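# Move the part from the cabinet rack onto the bench

## Task

Remove the part from the rack inside the cabinet and set it down on the bench, keeping every rack rod where it was, and open the gripper to release it at the end.

## Robot and tools

Robot. Two six-joint arms, left_arm and right_arm, each ending in a parallel two-finger gripper. Bases in the scene frame: left_arm at (+0.033, +0.302, 0) m, quat_wxyz (+0.998, 0, 0, +0.062); right_arm at (+0.037, -0.337, 0) m, quat_wxyz (+1.000, 0, 0, +0.021). Joint ranges in rad, base to hand: waist -2.618 to 3.054, shoulder 0.000 to 3.142, elbow 0.000 to 3.142, wrist pitch -1.571 to 1.571, wrist yaw -1.571 to 1.571, wrist roll -2.094 to 2.094. Elbows never go fully straight. A wrist camera on a mount sits beside each gripper and can collide with things.

Frame. A single scene frame serves both arms. Its origin lies on the table surface midway between the arms. +x runs out over the table, +z points up, and left_arm sits on the +y side. The words left and right name arms, not sides of a picture. Reported hand positions may be slightly wrong, more so when an arm reaches far.

Gripper. The fingers extend along the gripper's own +z axis and close along its y axis. end_effector_position is the spot between the finger pads, roughly 1 cm short of the tips. Opening runs from -1 (closed) to +1 (fully open, 0.094 m). grip_measured reports the actual finger gap on that same scale; to hold something, command about 0.03 below grip_measured (less for a lighter hold). Each gripper's reading may be off by up to about 1 mm. Thin parts get less squeeze.

Row layout. Every pose command is one row of 16 numbers: left_arm x, y, z, qw, qx, qy, qz, opening, then right_arm in the same order. Both arms must always be included. x, y, z are an absolute goal for end_effector_position in metres, scene frame; qw, qx, qy, qz are an absolute goal orientation, w first, scene frame. These are poses, not offsets. To keep an arm still, resend its last reported position and quaternion and the opening it should keep; to hold an orientation steady, repeat the same quaternion rather than copying the drifting reported one.

execute_actions(actions). actions is a list of up to 15 actions; each action is a table of up to 15 rows, one row per control step of 1/30 s; a shorter table repeats its final row to fill the action's 15 steps (0.5 s). An empty list just returns the current state and images. Each step, the goal is clipped to within 70 mm and 16 degrees of the measured hand pose, so a distant goal takes several actions, and after an action the arm continues only to its last clipped pose. A goal more than 0.6 m from the hand along any gripper axis gets the action rejected for both arms; if the first action is rejected or anything is malformed, nothing runs.

move(target, speed, blocking). target is one 16-number row as above (absolute poses). Each gripper travels a straight line toward its pose; both finish together, lasting 0.5 to 10 s, cut off at 10 s. speed is the top path speed in m/s, 0.002 to 0.5, default 0.25; rotation is capped at twice that in rad/s. The opening is applied at the start. Paths ignore obstacles and the other arm, and the hand can lag, wander or overshoot speed, mostly near full reach. blocking=false returns after 0.5 s while motion continues; then use wait or stop before sending new rows or moves. The result adds a move: line with the ending (done, off_target, moving, held, fault) and any limits (paced = goal clipped; held = steps blocked, after which the arm may jump fast), plus each hand's distance from its goal.

wait(seconds): 0 to 10; arms hold their last command; returns early when a running move ends. stop(): brakes a running move; it needs room, more after fast motion; fingers keep moving. zoom_image(camera, region): region is [x0, y0, x1, y1] in pixels, top-left origin, at most 504 by 504. read_manual(section): only "licences", no motion. finished_scene(scene): ends the given scene number after the last command settles; irreversible.

Cameras, all 504x504: cam_head_left, cam_head_right, cam_high, cam_low, cam_left_wrist, cam_right_wrist, delivered in that order.

Result lines. The state line lists each hand's end_effector_position and end_effector_quat_wxyz as left_arm: ... | right_arm: .... Hand target lines show the pose each controller is currently driving toward. Joint positions end with the measured finger gap in metres; joint torques follow the same order and are noisy and offset. Action calls list hand positions at some steps; HELD marks steps where an arm's command was held back. pose unreachable means the clearance check altered or blocked that arm's command. FAULT lines mean an arm stopped. MOTOR HOT warns from 75 °C; 90 °C halts that arm for 10 s; at 100 °C the arm goes limp and drops.

Cautions. Motions usually finish a centimetre or more short, typically too low. Approach contacts slowly and do not aim far beyond the contact point, since both raise force. Do not let the arms strike or press on each other. Do not drop the part, let it slip, or push anything off the table; knock no rack rods out of place. Something may briefly pull on a held part or nudge loose objects, so grip firmly. Holding loads heats motors, including while you are composing a reply, during which the robot keeps its last command. Open the gripper at the end so the part rests on the bench.

Each tool is called after "Emit:" by a JSON object that holds its "op" and its "data".

## Session

Emit:
{"op": "execute_actions", "data": {"actions": []}}

Scene clock: 0.00 s.
left_arm: end_effector_position=(+0.1618, +0.4687, +0.2521) grip_measured=+1.000 end_effector_quat_wxyz=(+0.135, +0.257, +0.947, +0.136) | right_arm: end_effector_position=(+0.3281, +0.0454, +0.2382) grip_measured=+1.000 end_effector_quat_wxyz=(+0.213, -0.204, +0.722, +0.626)
Joint positions: left_arm=[ 0.956  1.138  1.418 -1.519  0.2    1.575  0.094] | right_arm=[ 0.584  1.69   1.015  0.475 -0.881  0.813  0.094]
Joint velocities: left_arm=[-0.012 -0.002  0.002 -0.051  0.007  0.007  0.   ] | right_arm=[-0.022 -0.012  0.017 -0.007  0.022  0.022  0.   ]
Joint torques (N m, as the arm reports them, + toward a larger angle): no reading
Hand target (left_arm): +0.164, +0.468, +0.258; +0.145, +0.257, +0.945, +0.144
Hand target (right_arm): +0.328, +0.045, +0.241; +0.214, -0.206, +0.721, +0.626

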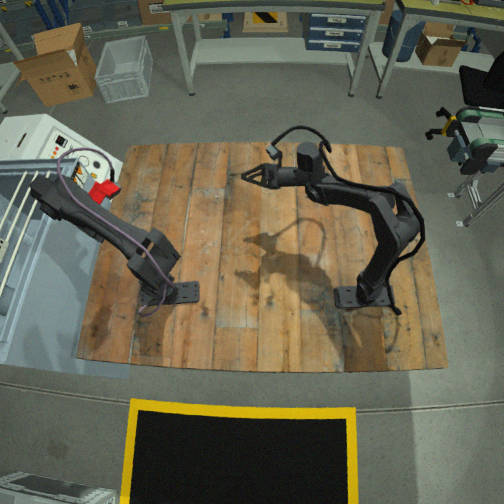

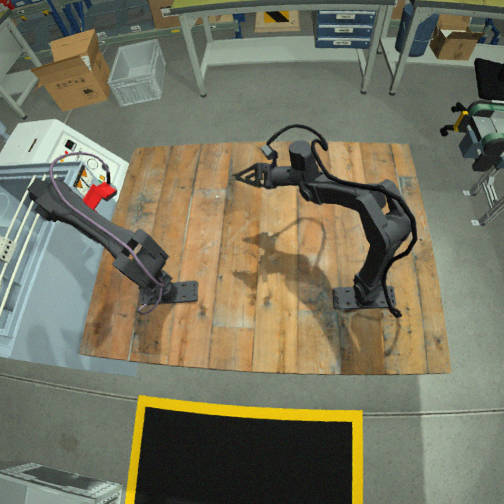

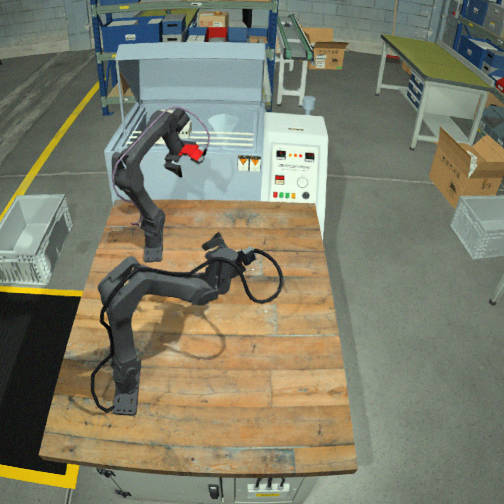

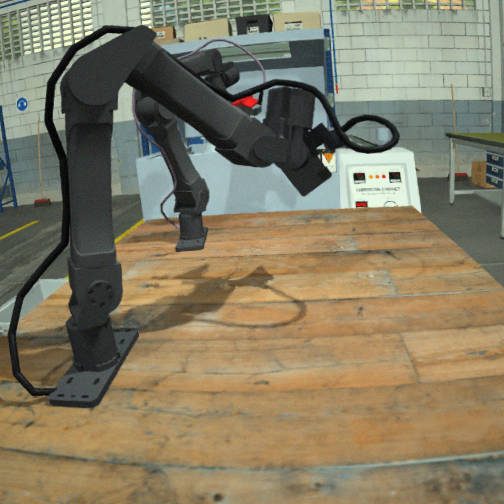

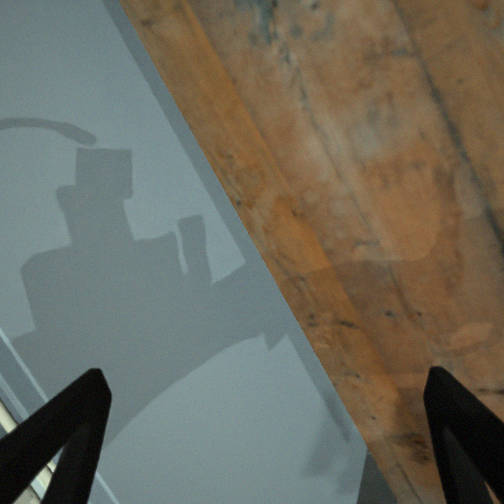

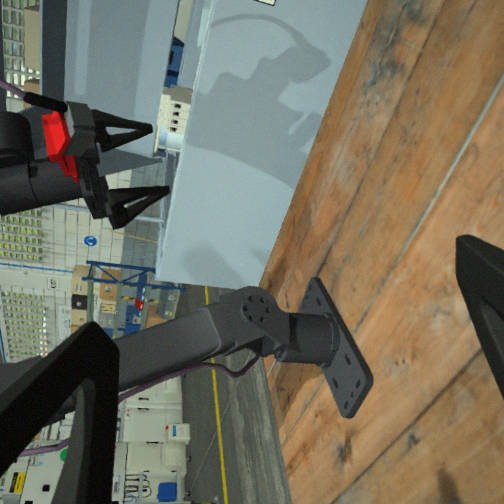

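Emit:
{"op": "zoom_image", "data": {"camera": "cam_high", "region": [90, 40, 340, 220]}}

Emit:
{"op": "zoom_image", "data": {"camera": "cam_head_right", "region": [0, 120, 200, 380]}}

Region (90, 40, 340, 220) of cam_high's 504x504 image, scaled by 2.016, with more detail than that image has; it fills the top 363 rows of this view, and the rest is white.

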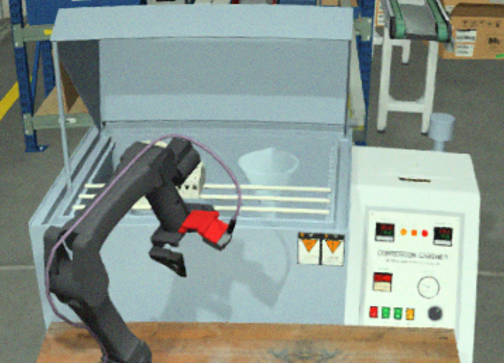

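Region (0, 120, 200, 380) of cam_head_right's 504x504 image, scaled by 1.938, with more detail than that image has; it fills the left 388 columns of this view, and the rest is white.

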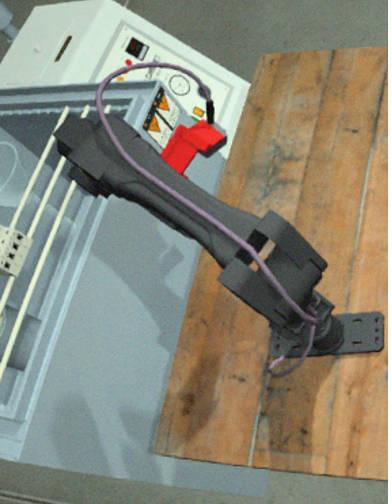

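Emit:
{"op": "move", "data": {"target": [0.10,0.52,0.38,0.183,-0.683,0.683,0.183,1, 0.328,0.045,0.241,0.214,-0.206,0.721,0.626,1]}}

Scene clock: 22.23 s.
left_arm: end_effector_position=(+0.0999, +0.5200, +0.3696) grip_measured=+1.000 end_effector_quat_wxyz=(+0.272, -0.652, +0.676, +0.211) | right_arm: end_effector_position=(+0.3281, +0.0455, +0.2383) grip_measured=+1.000 end_effector_quat_wxyz=(+0.213, -0.204, +0.722, +0.626)
Joint positions: left_arm=[ 0.991  1.169  1.837 -1.561 -0.2   -0.349  0.094] | right_arm=[ 0.584  1.69   1.015  0.476 -0.881  0.813  0.094]
Joint velocities: left_arm=[-0.007 -0.002 -0.007  0.022 -0.037 -0.037  0.   ] | right_arm=[ 0.007 -0.002 -0.007 -0.007 -0.022 -0.007  0.   ]
Joint torques (N m, as the arm reports them, + toward a larger angle): left_arm=[-0.73 -0.25  8.46  1.48 -0.17 -0.08] | right_arm=[-0.16 -8.99  7.1   1.77 -0.16 -0.04]
Hand target (left_arm): +0.101, +0.522, +0.379; -0.282, +0.651, -0.671, -0.217
Hand target (right_arm): +0.328, +0.045, +0.241; +0.214, -0.206, +0.721, +0.626
Off the commanded pose (left_arm): 0.010 m, 11 deg.
Off the commanded pose (right_arm): 0.003 m, 0 deg.
joint sent to its limit (left arm) — the command would take joint 4 (wrist pitch) past its lower limit, so that joint was sent only as far as its limit.
move: off_target (left_arm)

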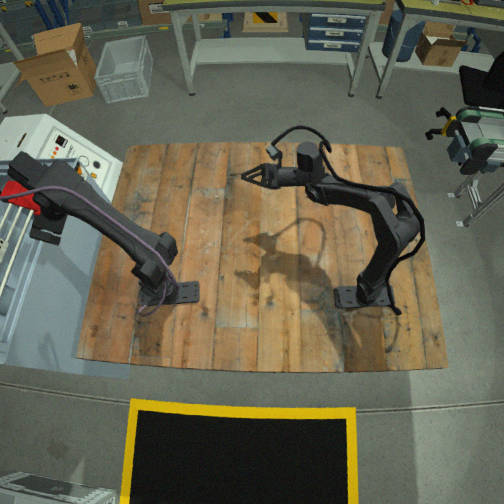

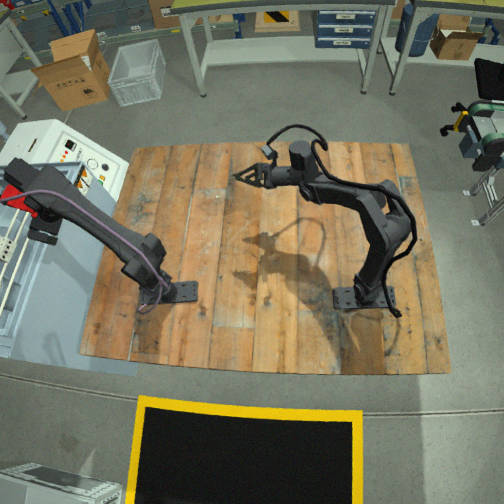

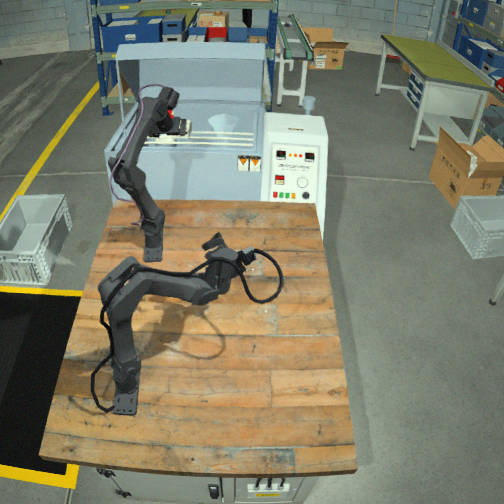

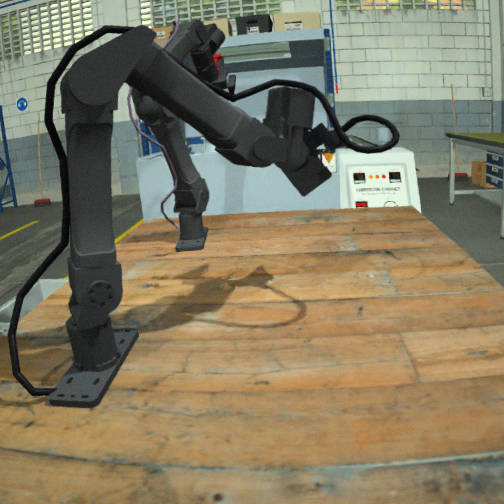

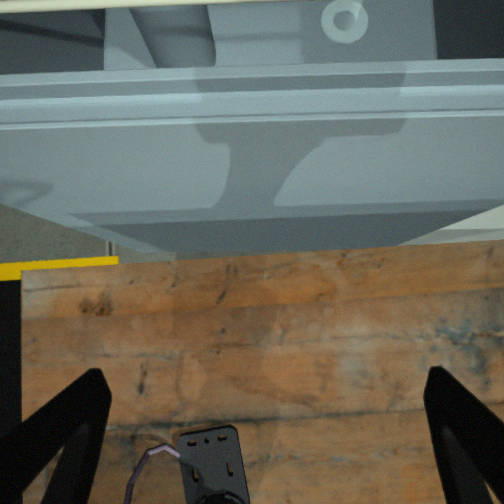

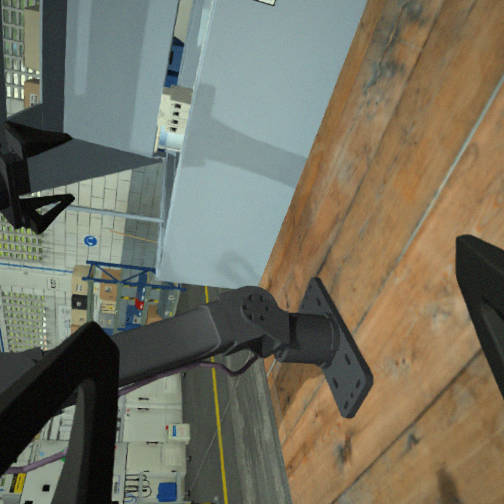

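Emit:
{"op": "move", "data": {"target": [0.10,0.66,0.38,0.27,-0.653,0.653,0.27,1, 0.328,0.045,0.241,0.214,-0.206,0.721,0.626,1]}}

Scene clock: 29.03 s.
left_arm: end_effector_position=(+0.1048, +0.6523, +0.3588) grip_measured=+1.000 end_effector_quat_wxyz=(+0.242, -0.658, +0.669, +0.248) | right_arm: end_effector_position=(+0.3281, +0.0455, +0.2383) grip_measured=+1.000 end_effector_quat_wxyz=(+0.213, -0.204, +0.722, +0.626)
Joint positions: left_arm=[ 1.146  1.538  2.017 -1.365 -0.196 -0.215  0.094] | right_arm=[ 0.584  1.69   1.015  0.476 -0.881  0.813  0.094]
Joint velocities: left_arm=[ 0.012  0.007 -0.032 -0.022  0.007  0.037  0.   ] | right_arm=[-0.007  0.002 -0.012 -0.037 -0.007  0.037  0.   ]
Joint torques (N m, as the arm reports them, + toward a larger angle): left_arm=[ 0.76 -4.86  9.5   1.86 -0.14  0.04] | right_arm=[-0.16 -8.99  7.11  1.77 -0.17 -0.04]
Hand target (left_arm): +0.101, +0.659, +0.380; -0.270, +0.653, -0.653, -0.271
Hand target (right_arm): +0.328, +0.045, +0.241; +0.214, -0.206, +0.721, +0.626
Off the commanded pose (left_arm): 0.023 m, 4 deg.
Off the commanded pose (right_arm): 0.003 m, 0 deg.
move: off_target (left_arm)

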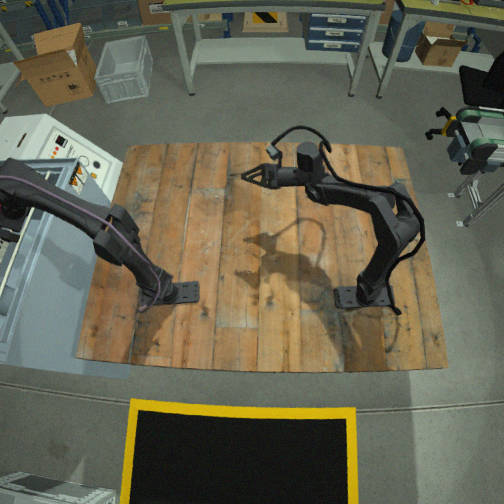

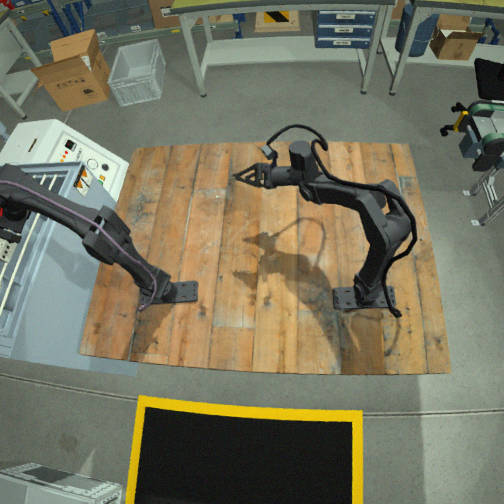

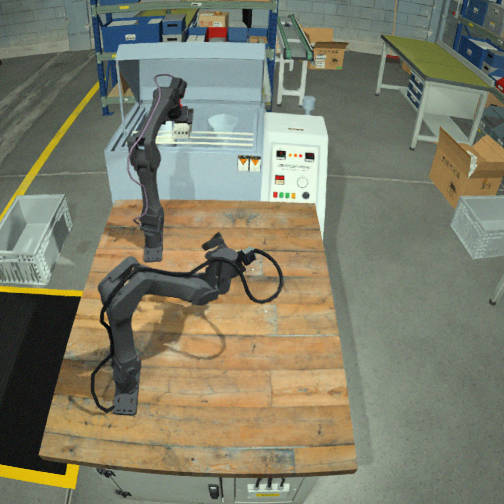

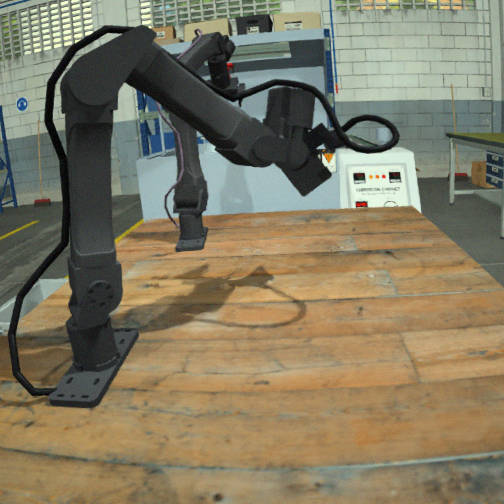

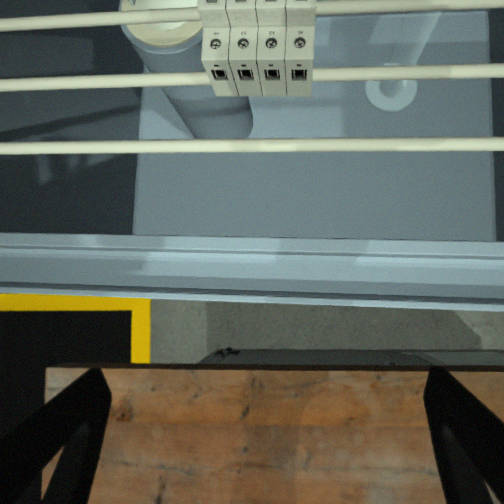

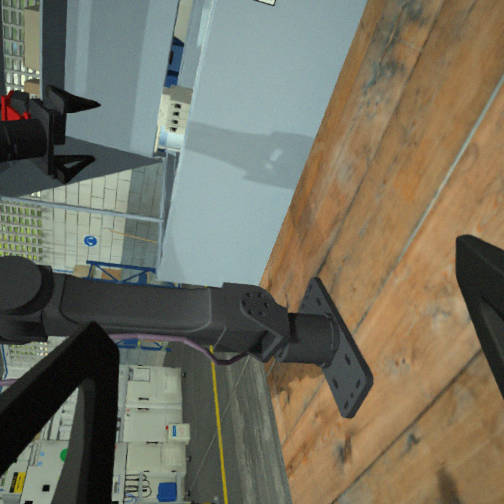

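Emit:
{"op": "move", "data": {"target": [0.10,0.77,0.39,0.27,-0.653,0.653,0.27,1, 0.328,0.045,0.241,0.214,-0.206,0.721,0.626,1], "speed": 0.15}}

Scene clock: 46.67 s.
left_arm: end_effector_position=(+0.1056, +0.7729, +0.3744) grip_measured=+1.000 end_effector_quat_wxyz=(+0.272, -0.650, +0.656, +0.272) | right_arm: end_effector_position=(+0.3281, +0.0455, +0.2383) grip_measured=+1.000 end_effector_quat_wxyz=(+0.213, -0.204, +0.722, +0.626)
Joint positions: left_arm=[ 1.239  2.106  2.81  -1.495 -0.144 -0.139  0.094] | right_arm=[ 0.584  1.69   1.015  0.476 -0.881  0.813  0.094]
Joint velocities: left_arm=[ 0.007  0.007 -0.027 -0.007  0.022  0.007  0.   ] | right_arm=[-0.017  0.002 -0.002 -0.037 -0.022  0.022  0.   ]
Joint torques (N m, as the arm reports them, + toward a larger angle): left_arm=[ 0.59 -8.8   8.38  1.69 -0.03  0.03] | right_arm=[-0.16 -8.98  7.11  1.77 -0.16 -0.04]
Hand target (left_arm): +0.101, +0.770, +0.391; -0.289, +0.645, -0.647, -0.285
Hand target (right_arm): +0.328, +0.045, +0.241; +0.214, -0.206, +0.721, +0.626
Off the commanded pose (left_arm): 0.017 m, 1 deg.
Off the commanded pose (right_arm): 0.003 m, 0 deg.
elbow stopped short (left arm): the move would have taken joint 3 (elbow) straighter than the controller allows; a more bent joint 3 avoids this.
move: off_target (left_arm)

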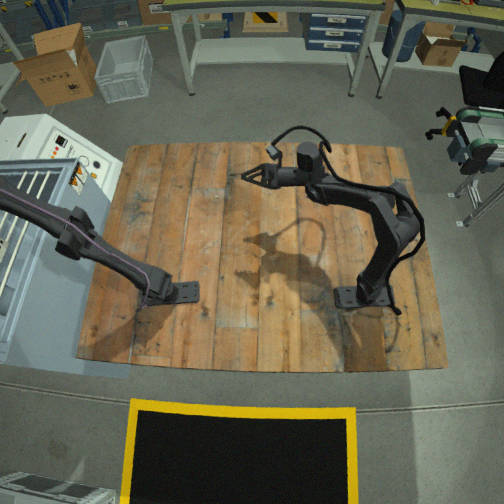

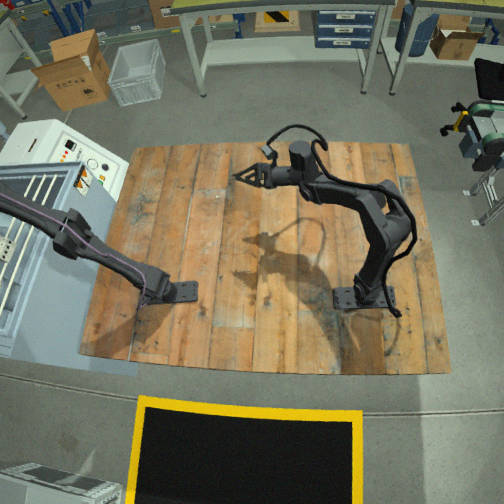

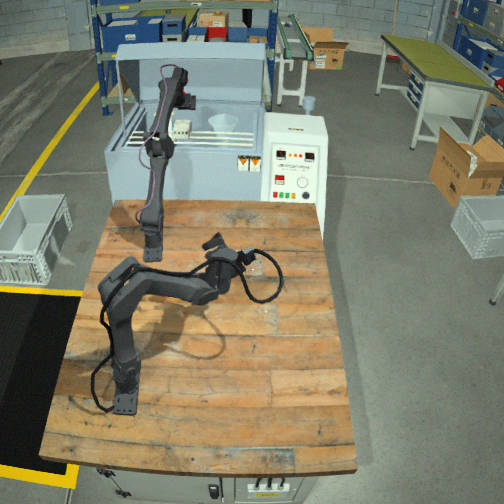

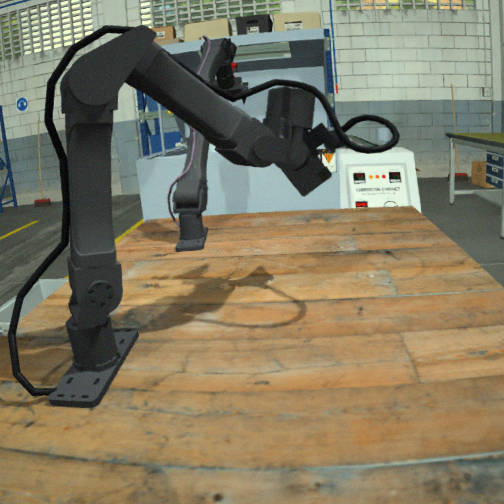

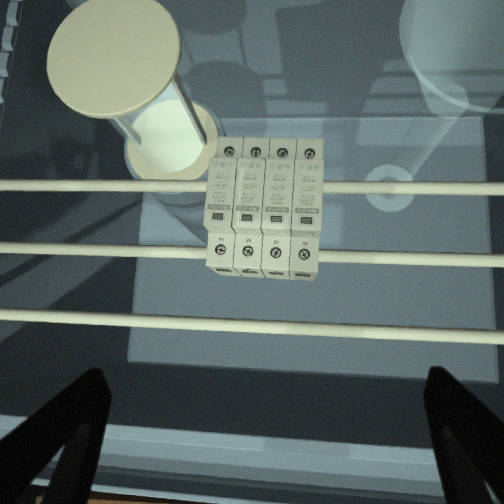

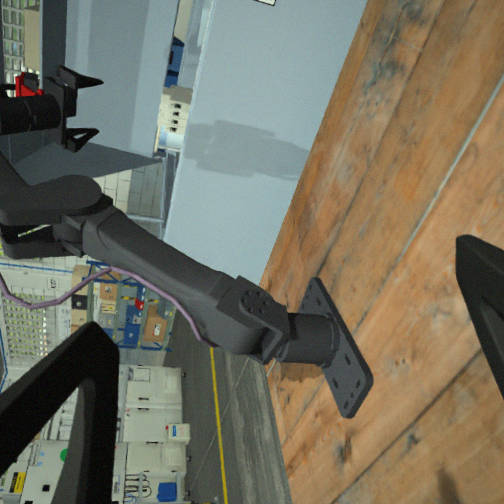

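Emit:
{"op": "move", "data": {"target": [0.10,0.80,0.315,0.27,-0.653,0.653,0.27,1, 0.328,0.045,0.241,0.214,-0.206,0.721,0.626,1], "speed": 0.1}}

Scene clock: 67.27 s.
left_arm: end_effector_position=(+0.1045, +0.7990, +0.2935) grip_measured=+1.000 end_effector_quat_wxyz=(+0.246, -0.659, +0.664, +0.252) | right_arm: end_effector_position=(+0.3281, +0.0455, +0.2383) grip_measured=+1.000 end_effector_quat_wxyz=(+0.213, -0.204, +0.722, +0.626)
Joint positions: left_arm=[ 1.257  1.949  2.192 -1.104 -0.13  -0.134  0.094] | right_arm=[ 0.584  1.69   1.015  0.476 -0.881  0.813  0.094]
Joint velocities: left_arm=[ 0.007  0.002 -0.002  0.022  0.022 -0.022  0.   ] | right_arm=[ 0.002  0.002 -0.002  0.037 -0.007 -0.022  0.   ]
Joint torques (N m, as the arm reports them, + toward a larger angle): left_arm=[  0.69 -11.18   5.77   1.92   0.     0.03] | right_arm=[-0.16 -8.99  7.1   1.77 -0.17 -0.04]
Hand target (left_arm): +0.100, +0.799, +0.314; -0.270, +0.654, -0.654, -0.270
Hand target (right_arm): +0.328, +0.045, +0.241; +0.214, -0.206, +0.721, +0.626
Off the commanded pose (left_arm): 0.022 m, 4 deg.
Off the commanded pose (right_arm): 0.003 m, 0 deg.
move: off_target (left_arm)

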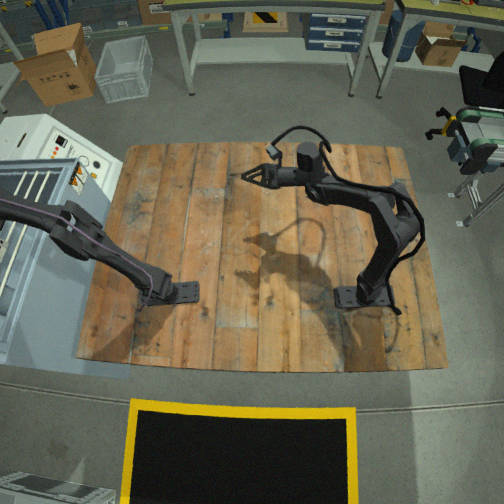

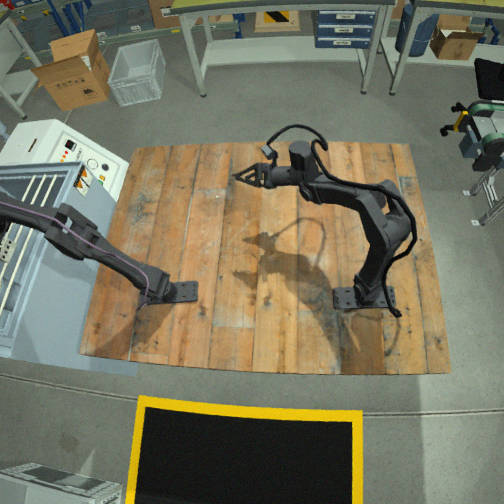

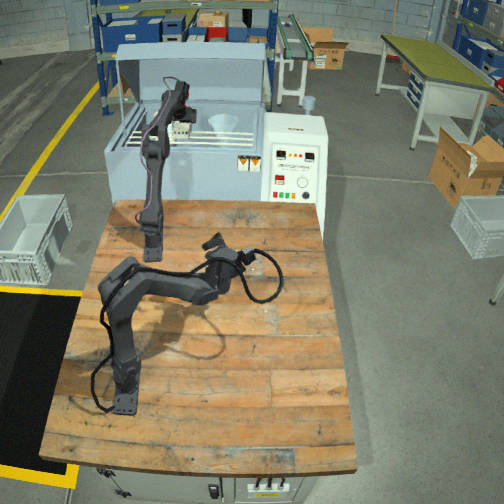

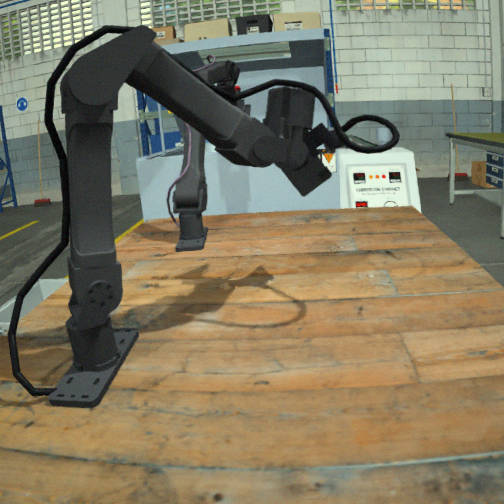

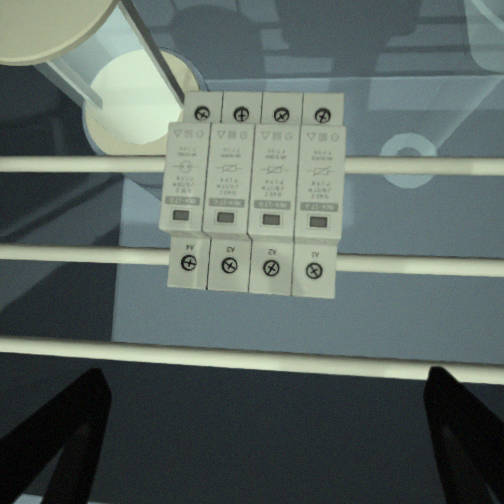

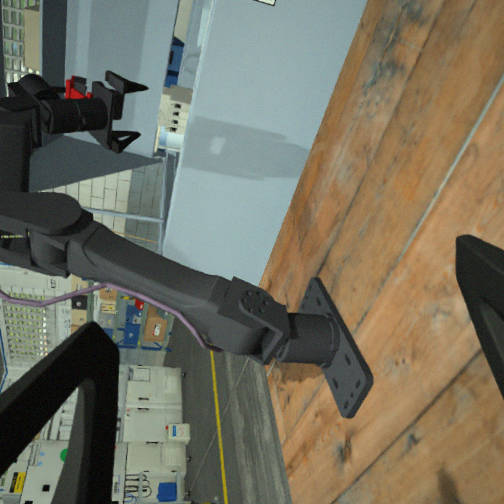

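Emit:
{"op": "move", "data": {"target": [0.092,0.835,0.285,0.27,-0.653,0.653,0.27,1, 0.328,0.045,0.241,0.214,-0.206,0.721,0.626,1], "speed": 0.06}}

Scene clock: 74.77 s.
left_arm: end_effector_position=(+0.0953, +0.8280, +0.2751) grip_measured=+1.000 end_effector_quat_wxyz=(+0.254, -0.658, +0.661, +0.257) | right_arm: end_effector_position=(+0.3281, +0.0455, +0.2383) grip_measured=+1.000 end_effector_quat_wxyz=(+0.213, -0.204, +0.722, +0.626)
Joint positions: left_arm=[ 1.292  2.015  2.192 -1.015 -0.107 -0.109  0.094] | right_arm=[ 0.584  1.69   1.015  0.476 -0.881  0.813  0.094]
Joint velocities: left_arm=[ 0.012  0.012 -0.017 -0.022 -0.022  0.007  0.   ] | right_arm=[-0.002 -0.022 -0.007  0.022  0.007  0.037  0.   ]
Joint torques (N m, as the arm reports them, + toward a larger angle): left_arm=[ 0.6  -9.5   7.22  1.97  0.    0.06] | right_arm=[-0.15 -8.98  7.12  1.77 -0.16 -0.04]
Hand target (left_arm): +0.092, +0.835, +0.285; -0.270, +0.653, -0.654, -0.270
Hand target (right_arm): +0.328, +0.045, +0.241; +0.214, -0.206, +0.721, +0.626
Off the commanded pose (left_arm): 0.013 m, 3 deg.
Off the commanded pose (right_arm): 0.003 m, 0 deg.
move: off_target (left_arm)

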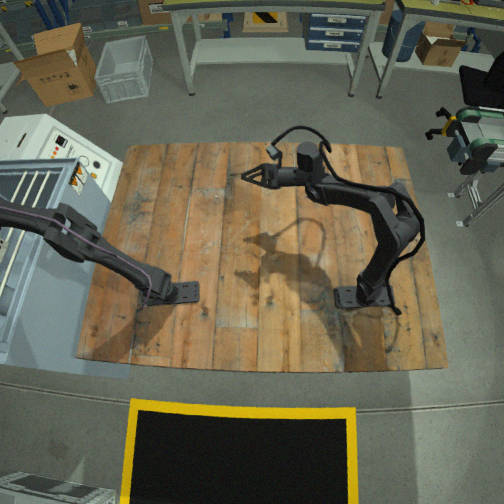

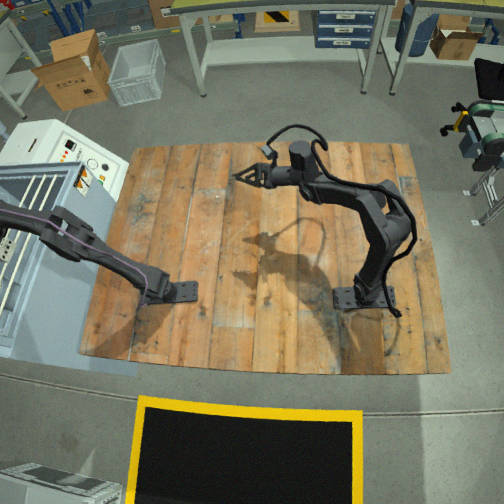

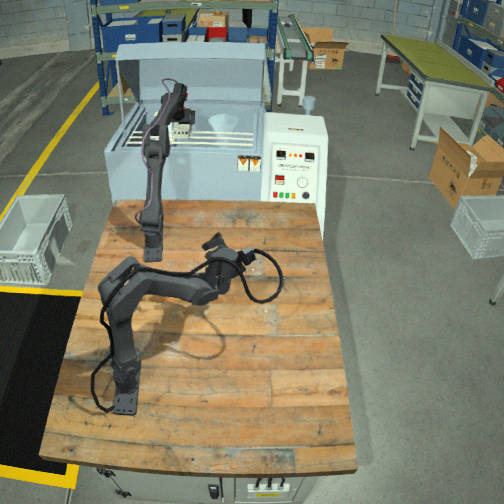

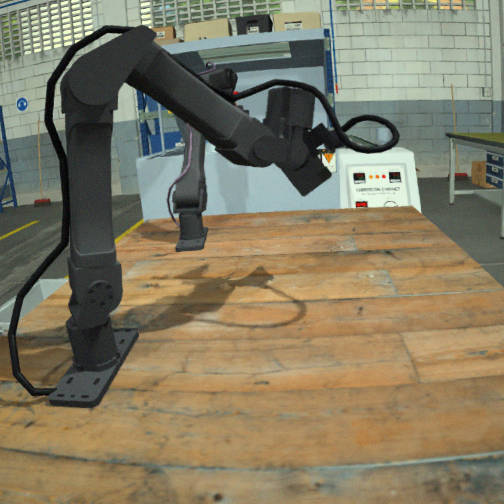

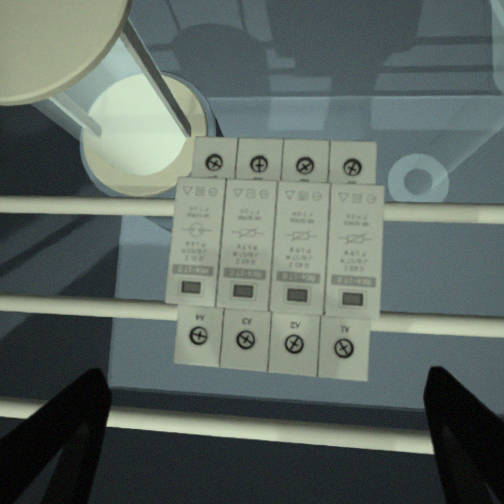

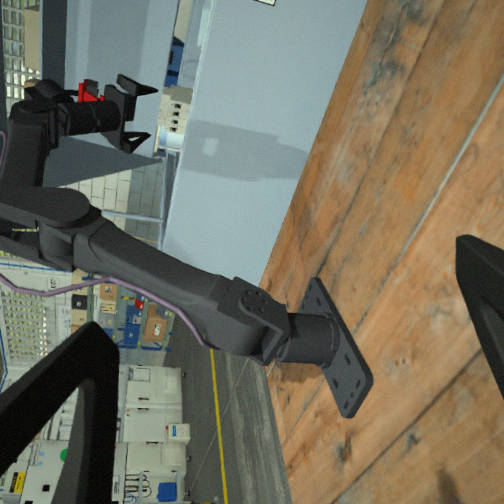

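Emit:
{"op": "move", "data": {"target": [0.094,0.86,0.262,0.279,-0.630,0.676,0.260,1, 0.328,0.045,0.241,0.214,-0.206,0.721,0.626,1], "speed": 0.05}}

Scene clock: 85.97 s.
left_arm: end_effector_position=(+0.0975, +0.8507, +0.2444) grip_measured=+1.000 end_effector_quat_wxyz=(+0.256, -0.637, +0.686, +0.241) | right_arm: end_effector_position=(+0.3281, +0.0455, +0.2383) grip_measured=+1.000 end_effector_quat_wxyz=(+0.213, -0.204, +0.722, +0.626)
Joint positions: left_arm=[ 1.315  2.093  2.192 -0.952 -0.043 -0.042  0.094] | right_arm=[ 0.584  1.69   1.015  0.476 -0.881  0.813  0.094]
Joint velocities: left_arm=[ 0.017 -0.002 -0.022 -0.007  0.037  0.081  0.   ] | right_arm=[ 0.002  0.002  0.002 -0.051 -0.066 -0.007  0.   ]
Joint torques (N m, as the arm reports them, + toward a larger angle): left_arm=[  0.65 -10.37   8.8    1.89   0.05   0.02] | right_arm=[-0.15 -8.99  7.11  1.77 -0.16 -0.04]
Hand target (left_arm): +0.094, +0.859, +0.262; -0.279, +0.630, -0.677, -0.260
Hand target (right_arm): +0.328, +0.045, +0.241; +0.214, -0.206, +0.721, +0.626
Off the commanded pose (left_arm): 0.020 m, 4 deg.
Off the commanded pose (right_arm): 0.003 m, 0 deg.
move: off_target (left_arm)

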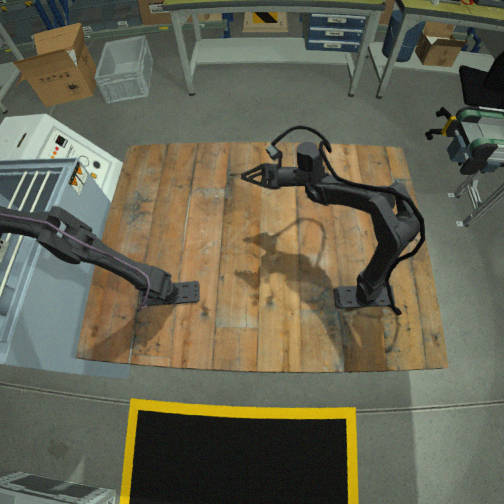

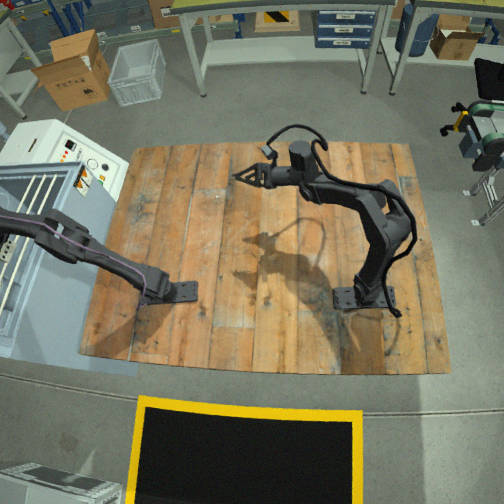

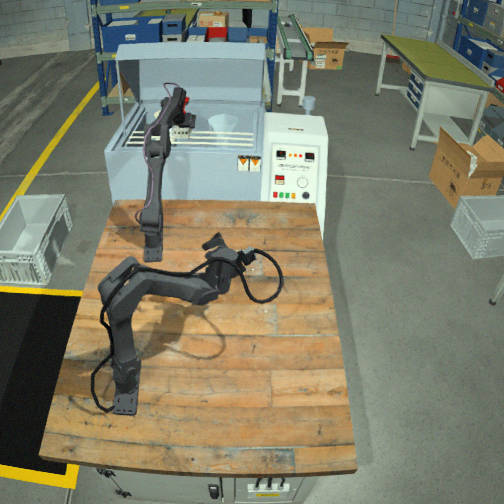

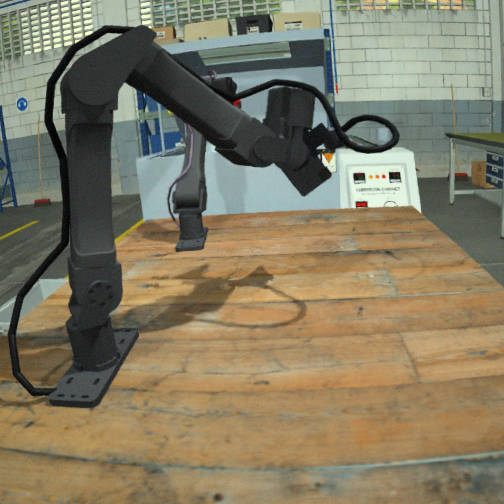

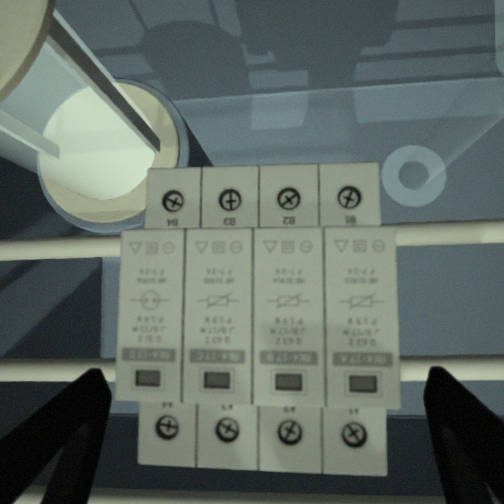

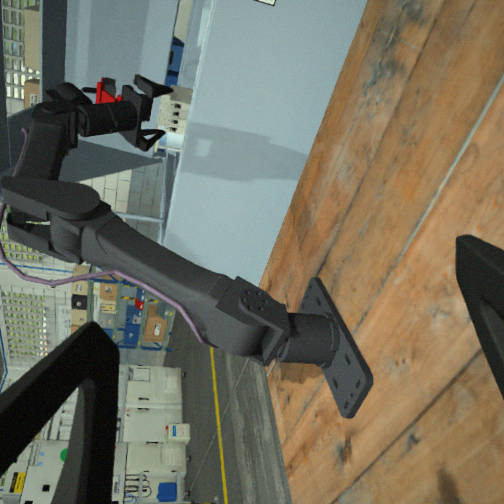

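Emit:
{"op": "move", "data": {"target": [0.093,0.878,0.246,0.279,-0.630,0.676,0.260,1, 0.328,0.045,0.241,0.214,-0.206,0.721,0.626,1], "speed": 0.04}}

Scene clock: 89.00 s.
left_arm: end_effector_position=(+0.0958, +0.8640, +0.2169) grip_measured=+1.000 end_effector_quat_wxyz=(+0.246, -0.640, +0.690, +0.233) | right_arm: end_effector_position=(+0.3281, +0.0455, +0.2383) grip_measured=+1.000 end_effector_quat_wxyz=(+0.213, -0.204, +0.722, +0.626)
Joint positions: left_arm=[ 1.323  2.153  2.192 -0.919 -0.037 -0.036  0.094] | right_arm=[ 0.584  1.69   1.015  0.476 -0.881  0.813  0.094]
Joint velocities: left_arm=[ 0.002 -0.007 -0.012  0.081  0.022 -0.022  0.   ] | right_arm=[-0.017  0.002 -0.012 -0.022 -0.037 -0.007  0.   ]
Joint torques (N m, as the arm reports them, + toward a larger angle): left_arm=[  0.63 -10.75  11.42   1.88   0.06   0.06] | right_arm=[-0.16 -8.99  7.11  1.77 -0.17 -0.05]
Hand target (left_arm): +0.093, +0.876, +0.246; -0.279, +0.630, -0.676, -0.261
Hand target (right_arm): +0.328, +0.045, +0.241; +0.214, -0.206, +0.721, +0.626
Off the commanded pose (left_arm): 0.032 m, 5 deg.
Off the commanded pose (right_arm): 0.003 m, 0 deg.
move: off_target (left_arm)

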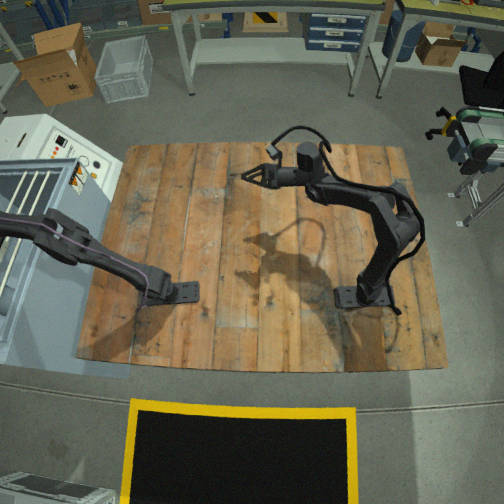

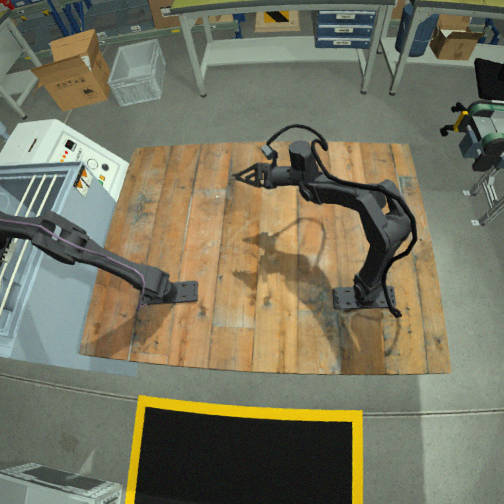

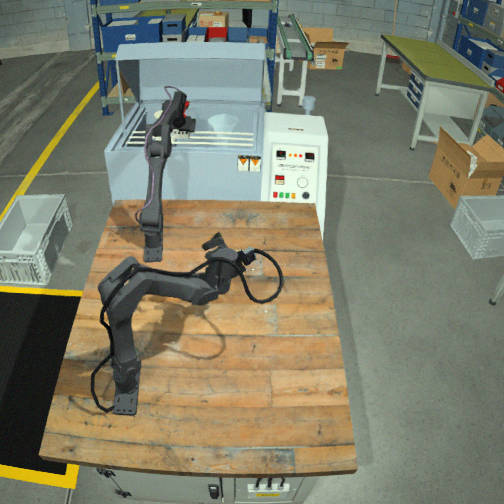

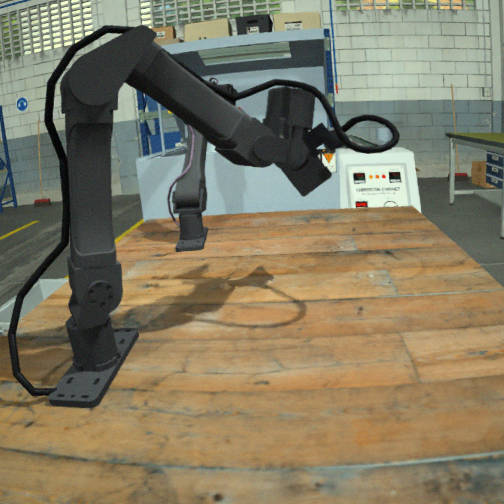

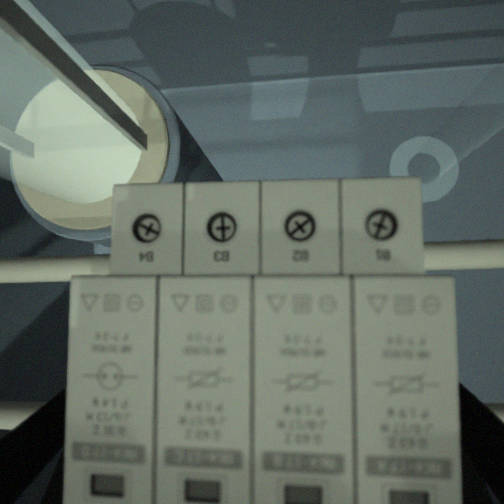

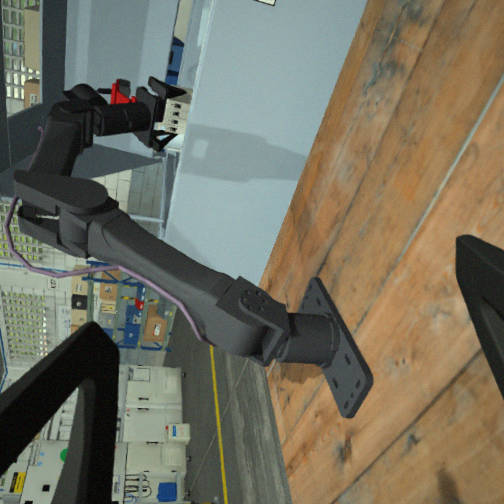

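Emit:
{"op": "execute_actions", "data": {"actions": [[[0.093,0.876,0.246,0.279,-0.630,0.676,0.260,0.8, 0.328,0.045,0.241,0.214,-0.206,0.721,0.626,1],[0.093,0.876,0.246,0.279,-0.630,0.676,0.260,0.75, 0.328,0.045,0.241,0.214,-0.206,0.721,0.626,1],[0.093,0.876,0.246,0.279,-0.630,0.676,0.260,0.7, 0.328,0.045,0.241,0.214,-0.206,0.721,0.626,1],[0.093,0.876,0.246,0.279,-0.630,0.676,0.260,0.67, 0.328,0.045,0.241,0.214,-0.206,0.721,0.626,1],[0.093,0.876,0.246,0.279,-0.630,0.676,0.260,0.64, 0.328,0.045,0.241,0.214,-0.206,0.721,0.626,1],[0.093,0.876,0.246,0.279,-0.630,0.676,0.260,0.62, 0.328,0.045,0.241,0.214,-0.206,0.721,0.626,1],[0.093,0.876,0.246,0.279,-0.630,0.676,0.260,0.60, 0.328,0.045,0.241,0.214,-0.206,0.721,0.626,1],[0.093,0.876,0.246,0.279,-0.630,0.676,0.260,0.58, 0.328,0.045,0.241,0.214,-0.206,0.721,0.626,1],[0.093,0.876,0.246,0.279,-0.630,0.676,0.260,0.56, 0.328,0.045,0.241,0.214,-0.206,0.721,0.626,1],[0.093,0.876,0.246,0.279,-0.630,0.676,0.260,0.54, 0.328,0.045,0.241,0.214,-0.206,0.721,0.626,1],[0.093,0.876,0.246,0.279,-0.630,0.676,0.260,0.52, 0.328,0.045,0.241,0.214,-0.206,0.721,0.626,1],[0.093,0.876,0.246,0.279,-0.630,0.676,0.260,0.50, 0.328,0.045,0.241,0.214,-0.206,0.721,0.626,1]],[[0.093,0.876,0.246,0.279,-0.630,0.676,0.260,0.48, 0.328,0.045,0.241,0.214,-0.206,0.721,0.626,1]]]}}

Scene clock: 96.43 s.
left_arm: end_effector_position=(+0.0974, +0.8650, +0.2179) grip_measured=+0.525 end_effector_quat_wxyz=(+0.251, -0.638, +0.690, +0.232) | right_arm: end_effector_position=(+0.3281, +0.0455, +0.2383) grip_measured=+1.000 end_effector_quat_wxyz=(+0.213, -0.204, +0.722, +0.626)
Joint positions: left_arm=[ 1.323  2.153  2.192 -0.913 -0.029 -0.035  0.072] | right_arm=[ 0.584  1.69   1.015  0.476 -0.881  0.813  0.094]
Joint velocities: left_arm=[-0.012  0.007 -0.007 -0.022 -0.051 -0.022  0.   ] | right_arm=[ 0.007 -0.002 -0.017 -0.037  0.037 -0.081  0.   ]
Joint torques (N m, as the arm reports them, + toward a larger angle): left_arm=[  0.67 -11.33  10.27   1.91  -0.03   0.02] | right_arm=[-0.16 -8.99  7.11  1.77 -0.16 -0.04]
Hand target (left_arm): +0.093, +0.874, +0.246; -0.279, +0.630, -0.676, -0.261
Hand target (right_arm): +0.328, +0.045, +0.241; +0.214, -0.206, +0.721, +0.626
Off the commanded pose (left_arm): 0.031 m, 5 deg.
Off the commanded pose (right_arm): 0.003 m, 0 deg.
Step readings (end_effector_position; steps 1 to 15: 1st action; 16 to 30: 2nd action):
0: left_arm (+0.0959, +0.8643, +0.2172) | right_arm (+0.3281, +0.0455, +0.2383)
1: left_arm (+0.0959, +0.8644, +0.2173) | right_arm (+0.3281, +0.0455, +0.2383)
2: left_arm (+0.0959, +0.8646, +0.2174) | right_arm (+0.3281, +0.0455, +0.2383)
4: left_arm (+0.0959, +0.8649, +0.2176) | right_arm (+0.3281, +0.0455, +0.2383)
8: left_arm (+0.0967, +0.8651, +0.2179) | right_arm (+0.3281, +0.0455, +0.2383)
15: left_arm (+0.0974, +0.8650, +0.2179) | right_arm (+0.3281, +0.0455, +0.2383)
16: left_arm (+0.0974, +0.8650, +0.2179) | right_arm (+0.3281, +0.0455, +0.2383)
17: left_arm (+0.0974, +0.8650, +0.2179) | right_arm (+0.3281, +0.0455, +0.2383)
19: left_arm (+0.0974, +0.8650, +0.2179) | right_arm (+0.3281, +0.0455, +0.2383)
23: left_arm (+0.0974, +0.8650, +0.2179) | right_arm (+0.3281, +0.0455, +0.2383)
30: end_effector_position above

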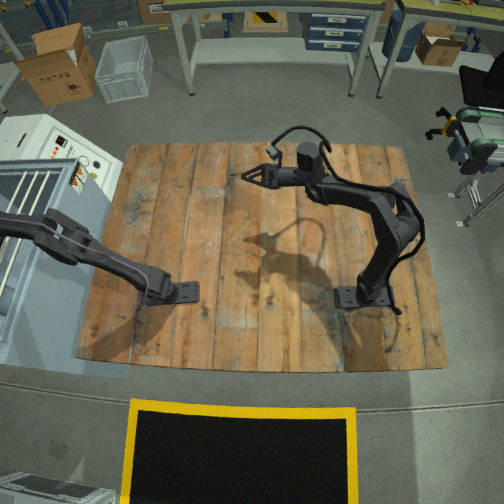

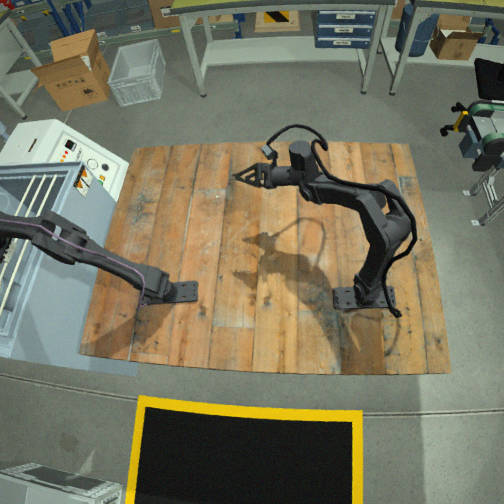

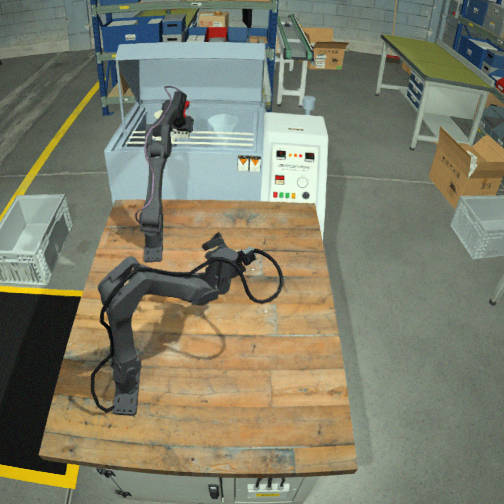

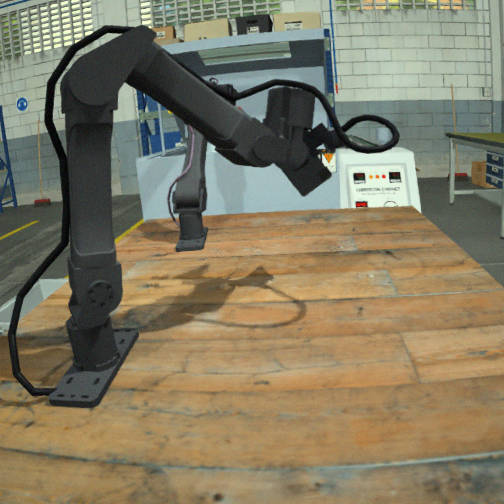

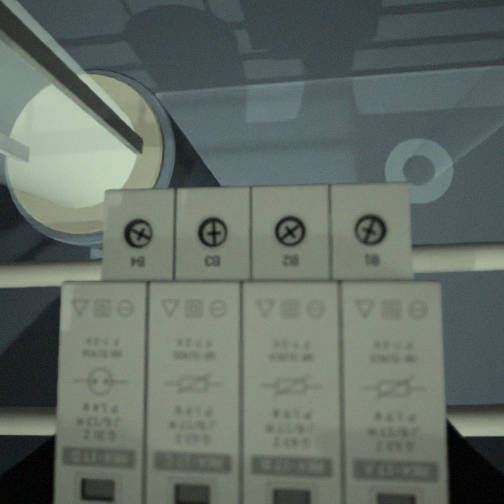

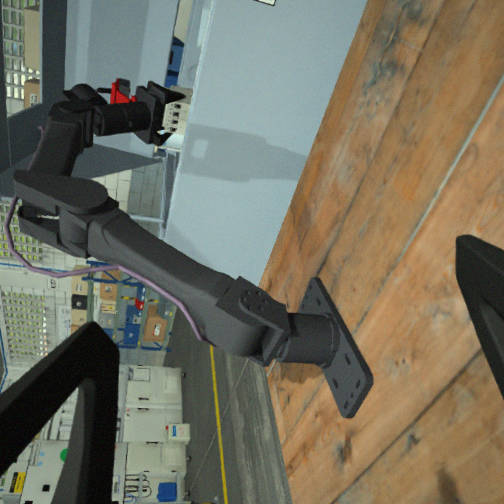

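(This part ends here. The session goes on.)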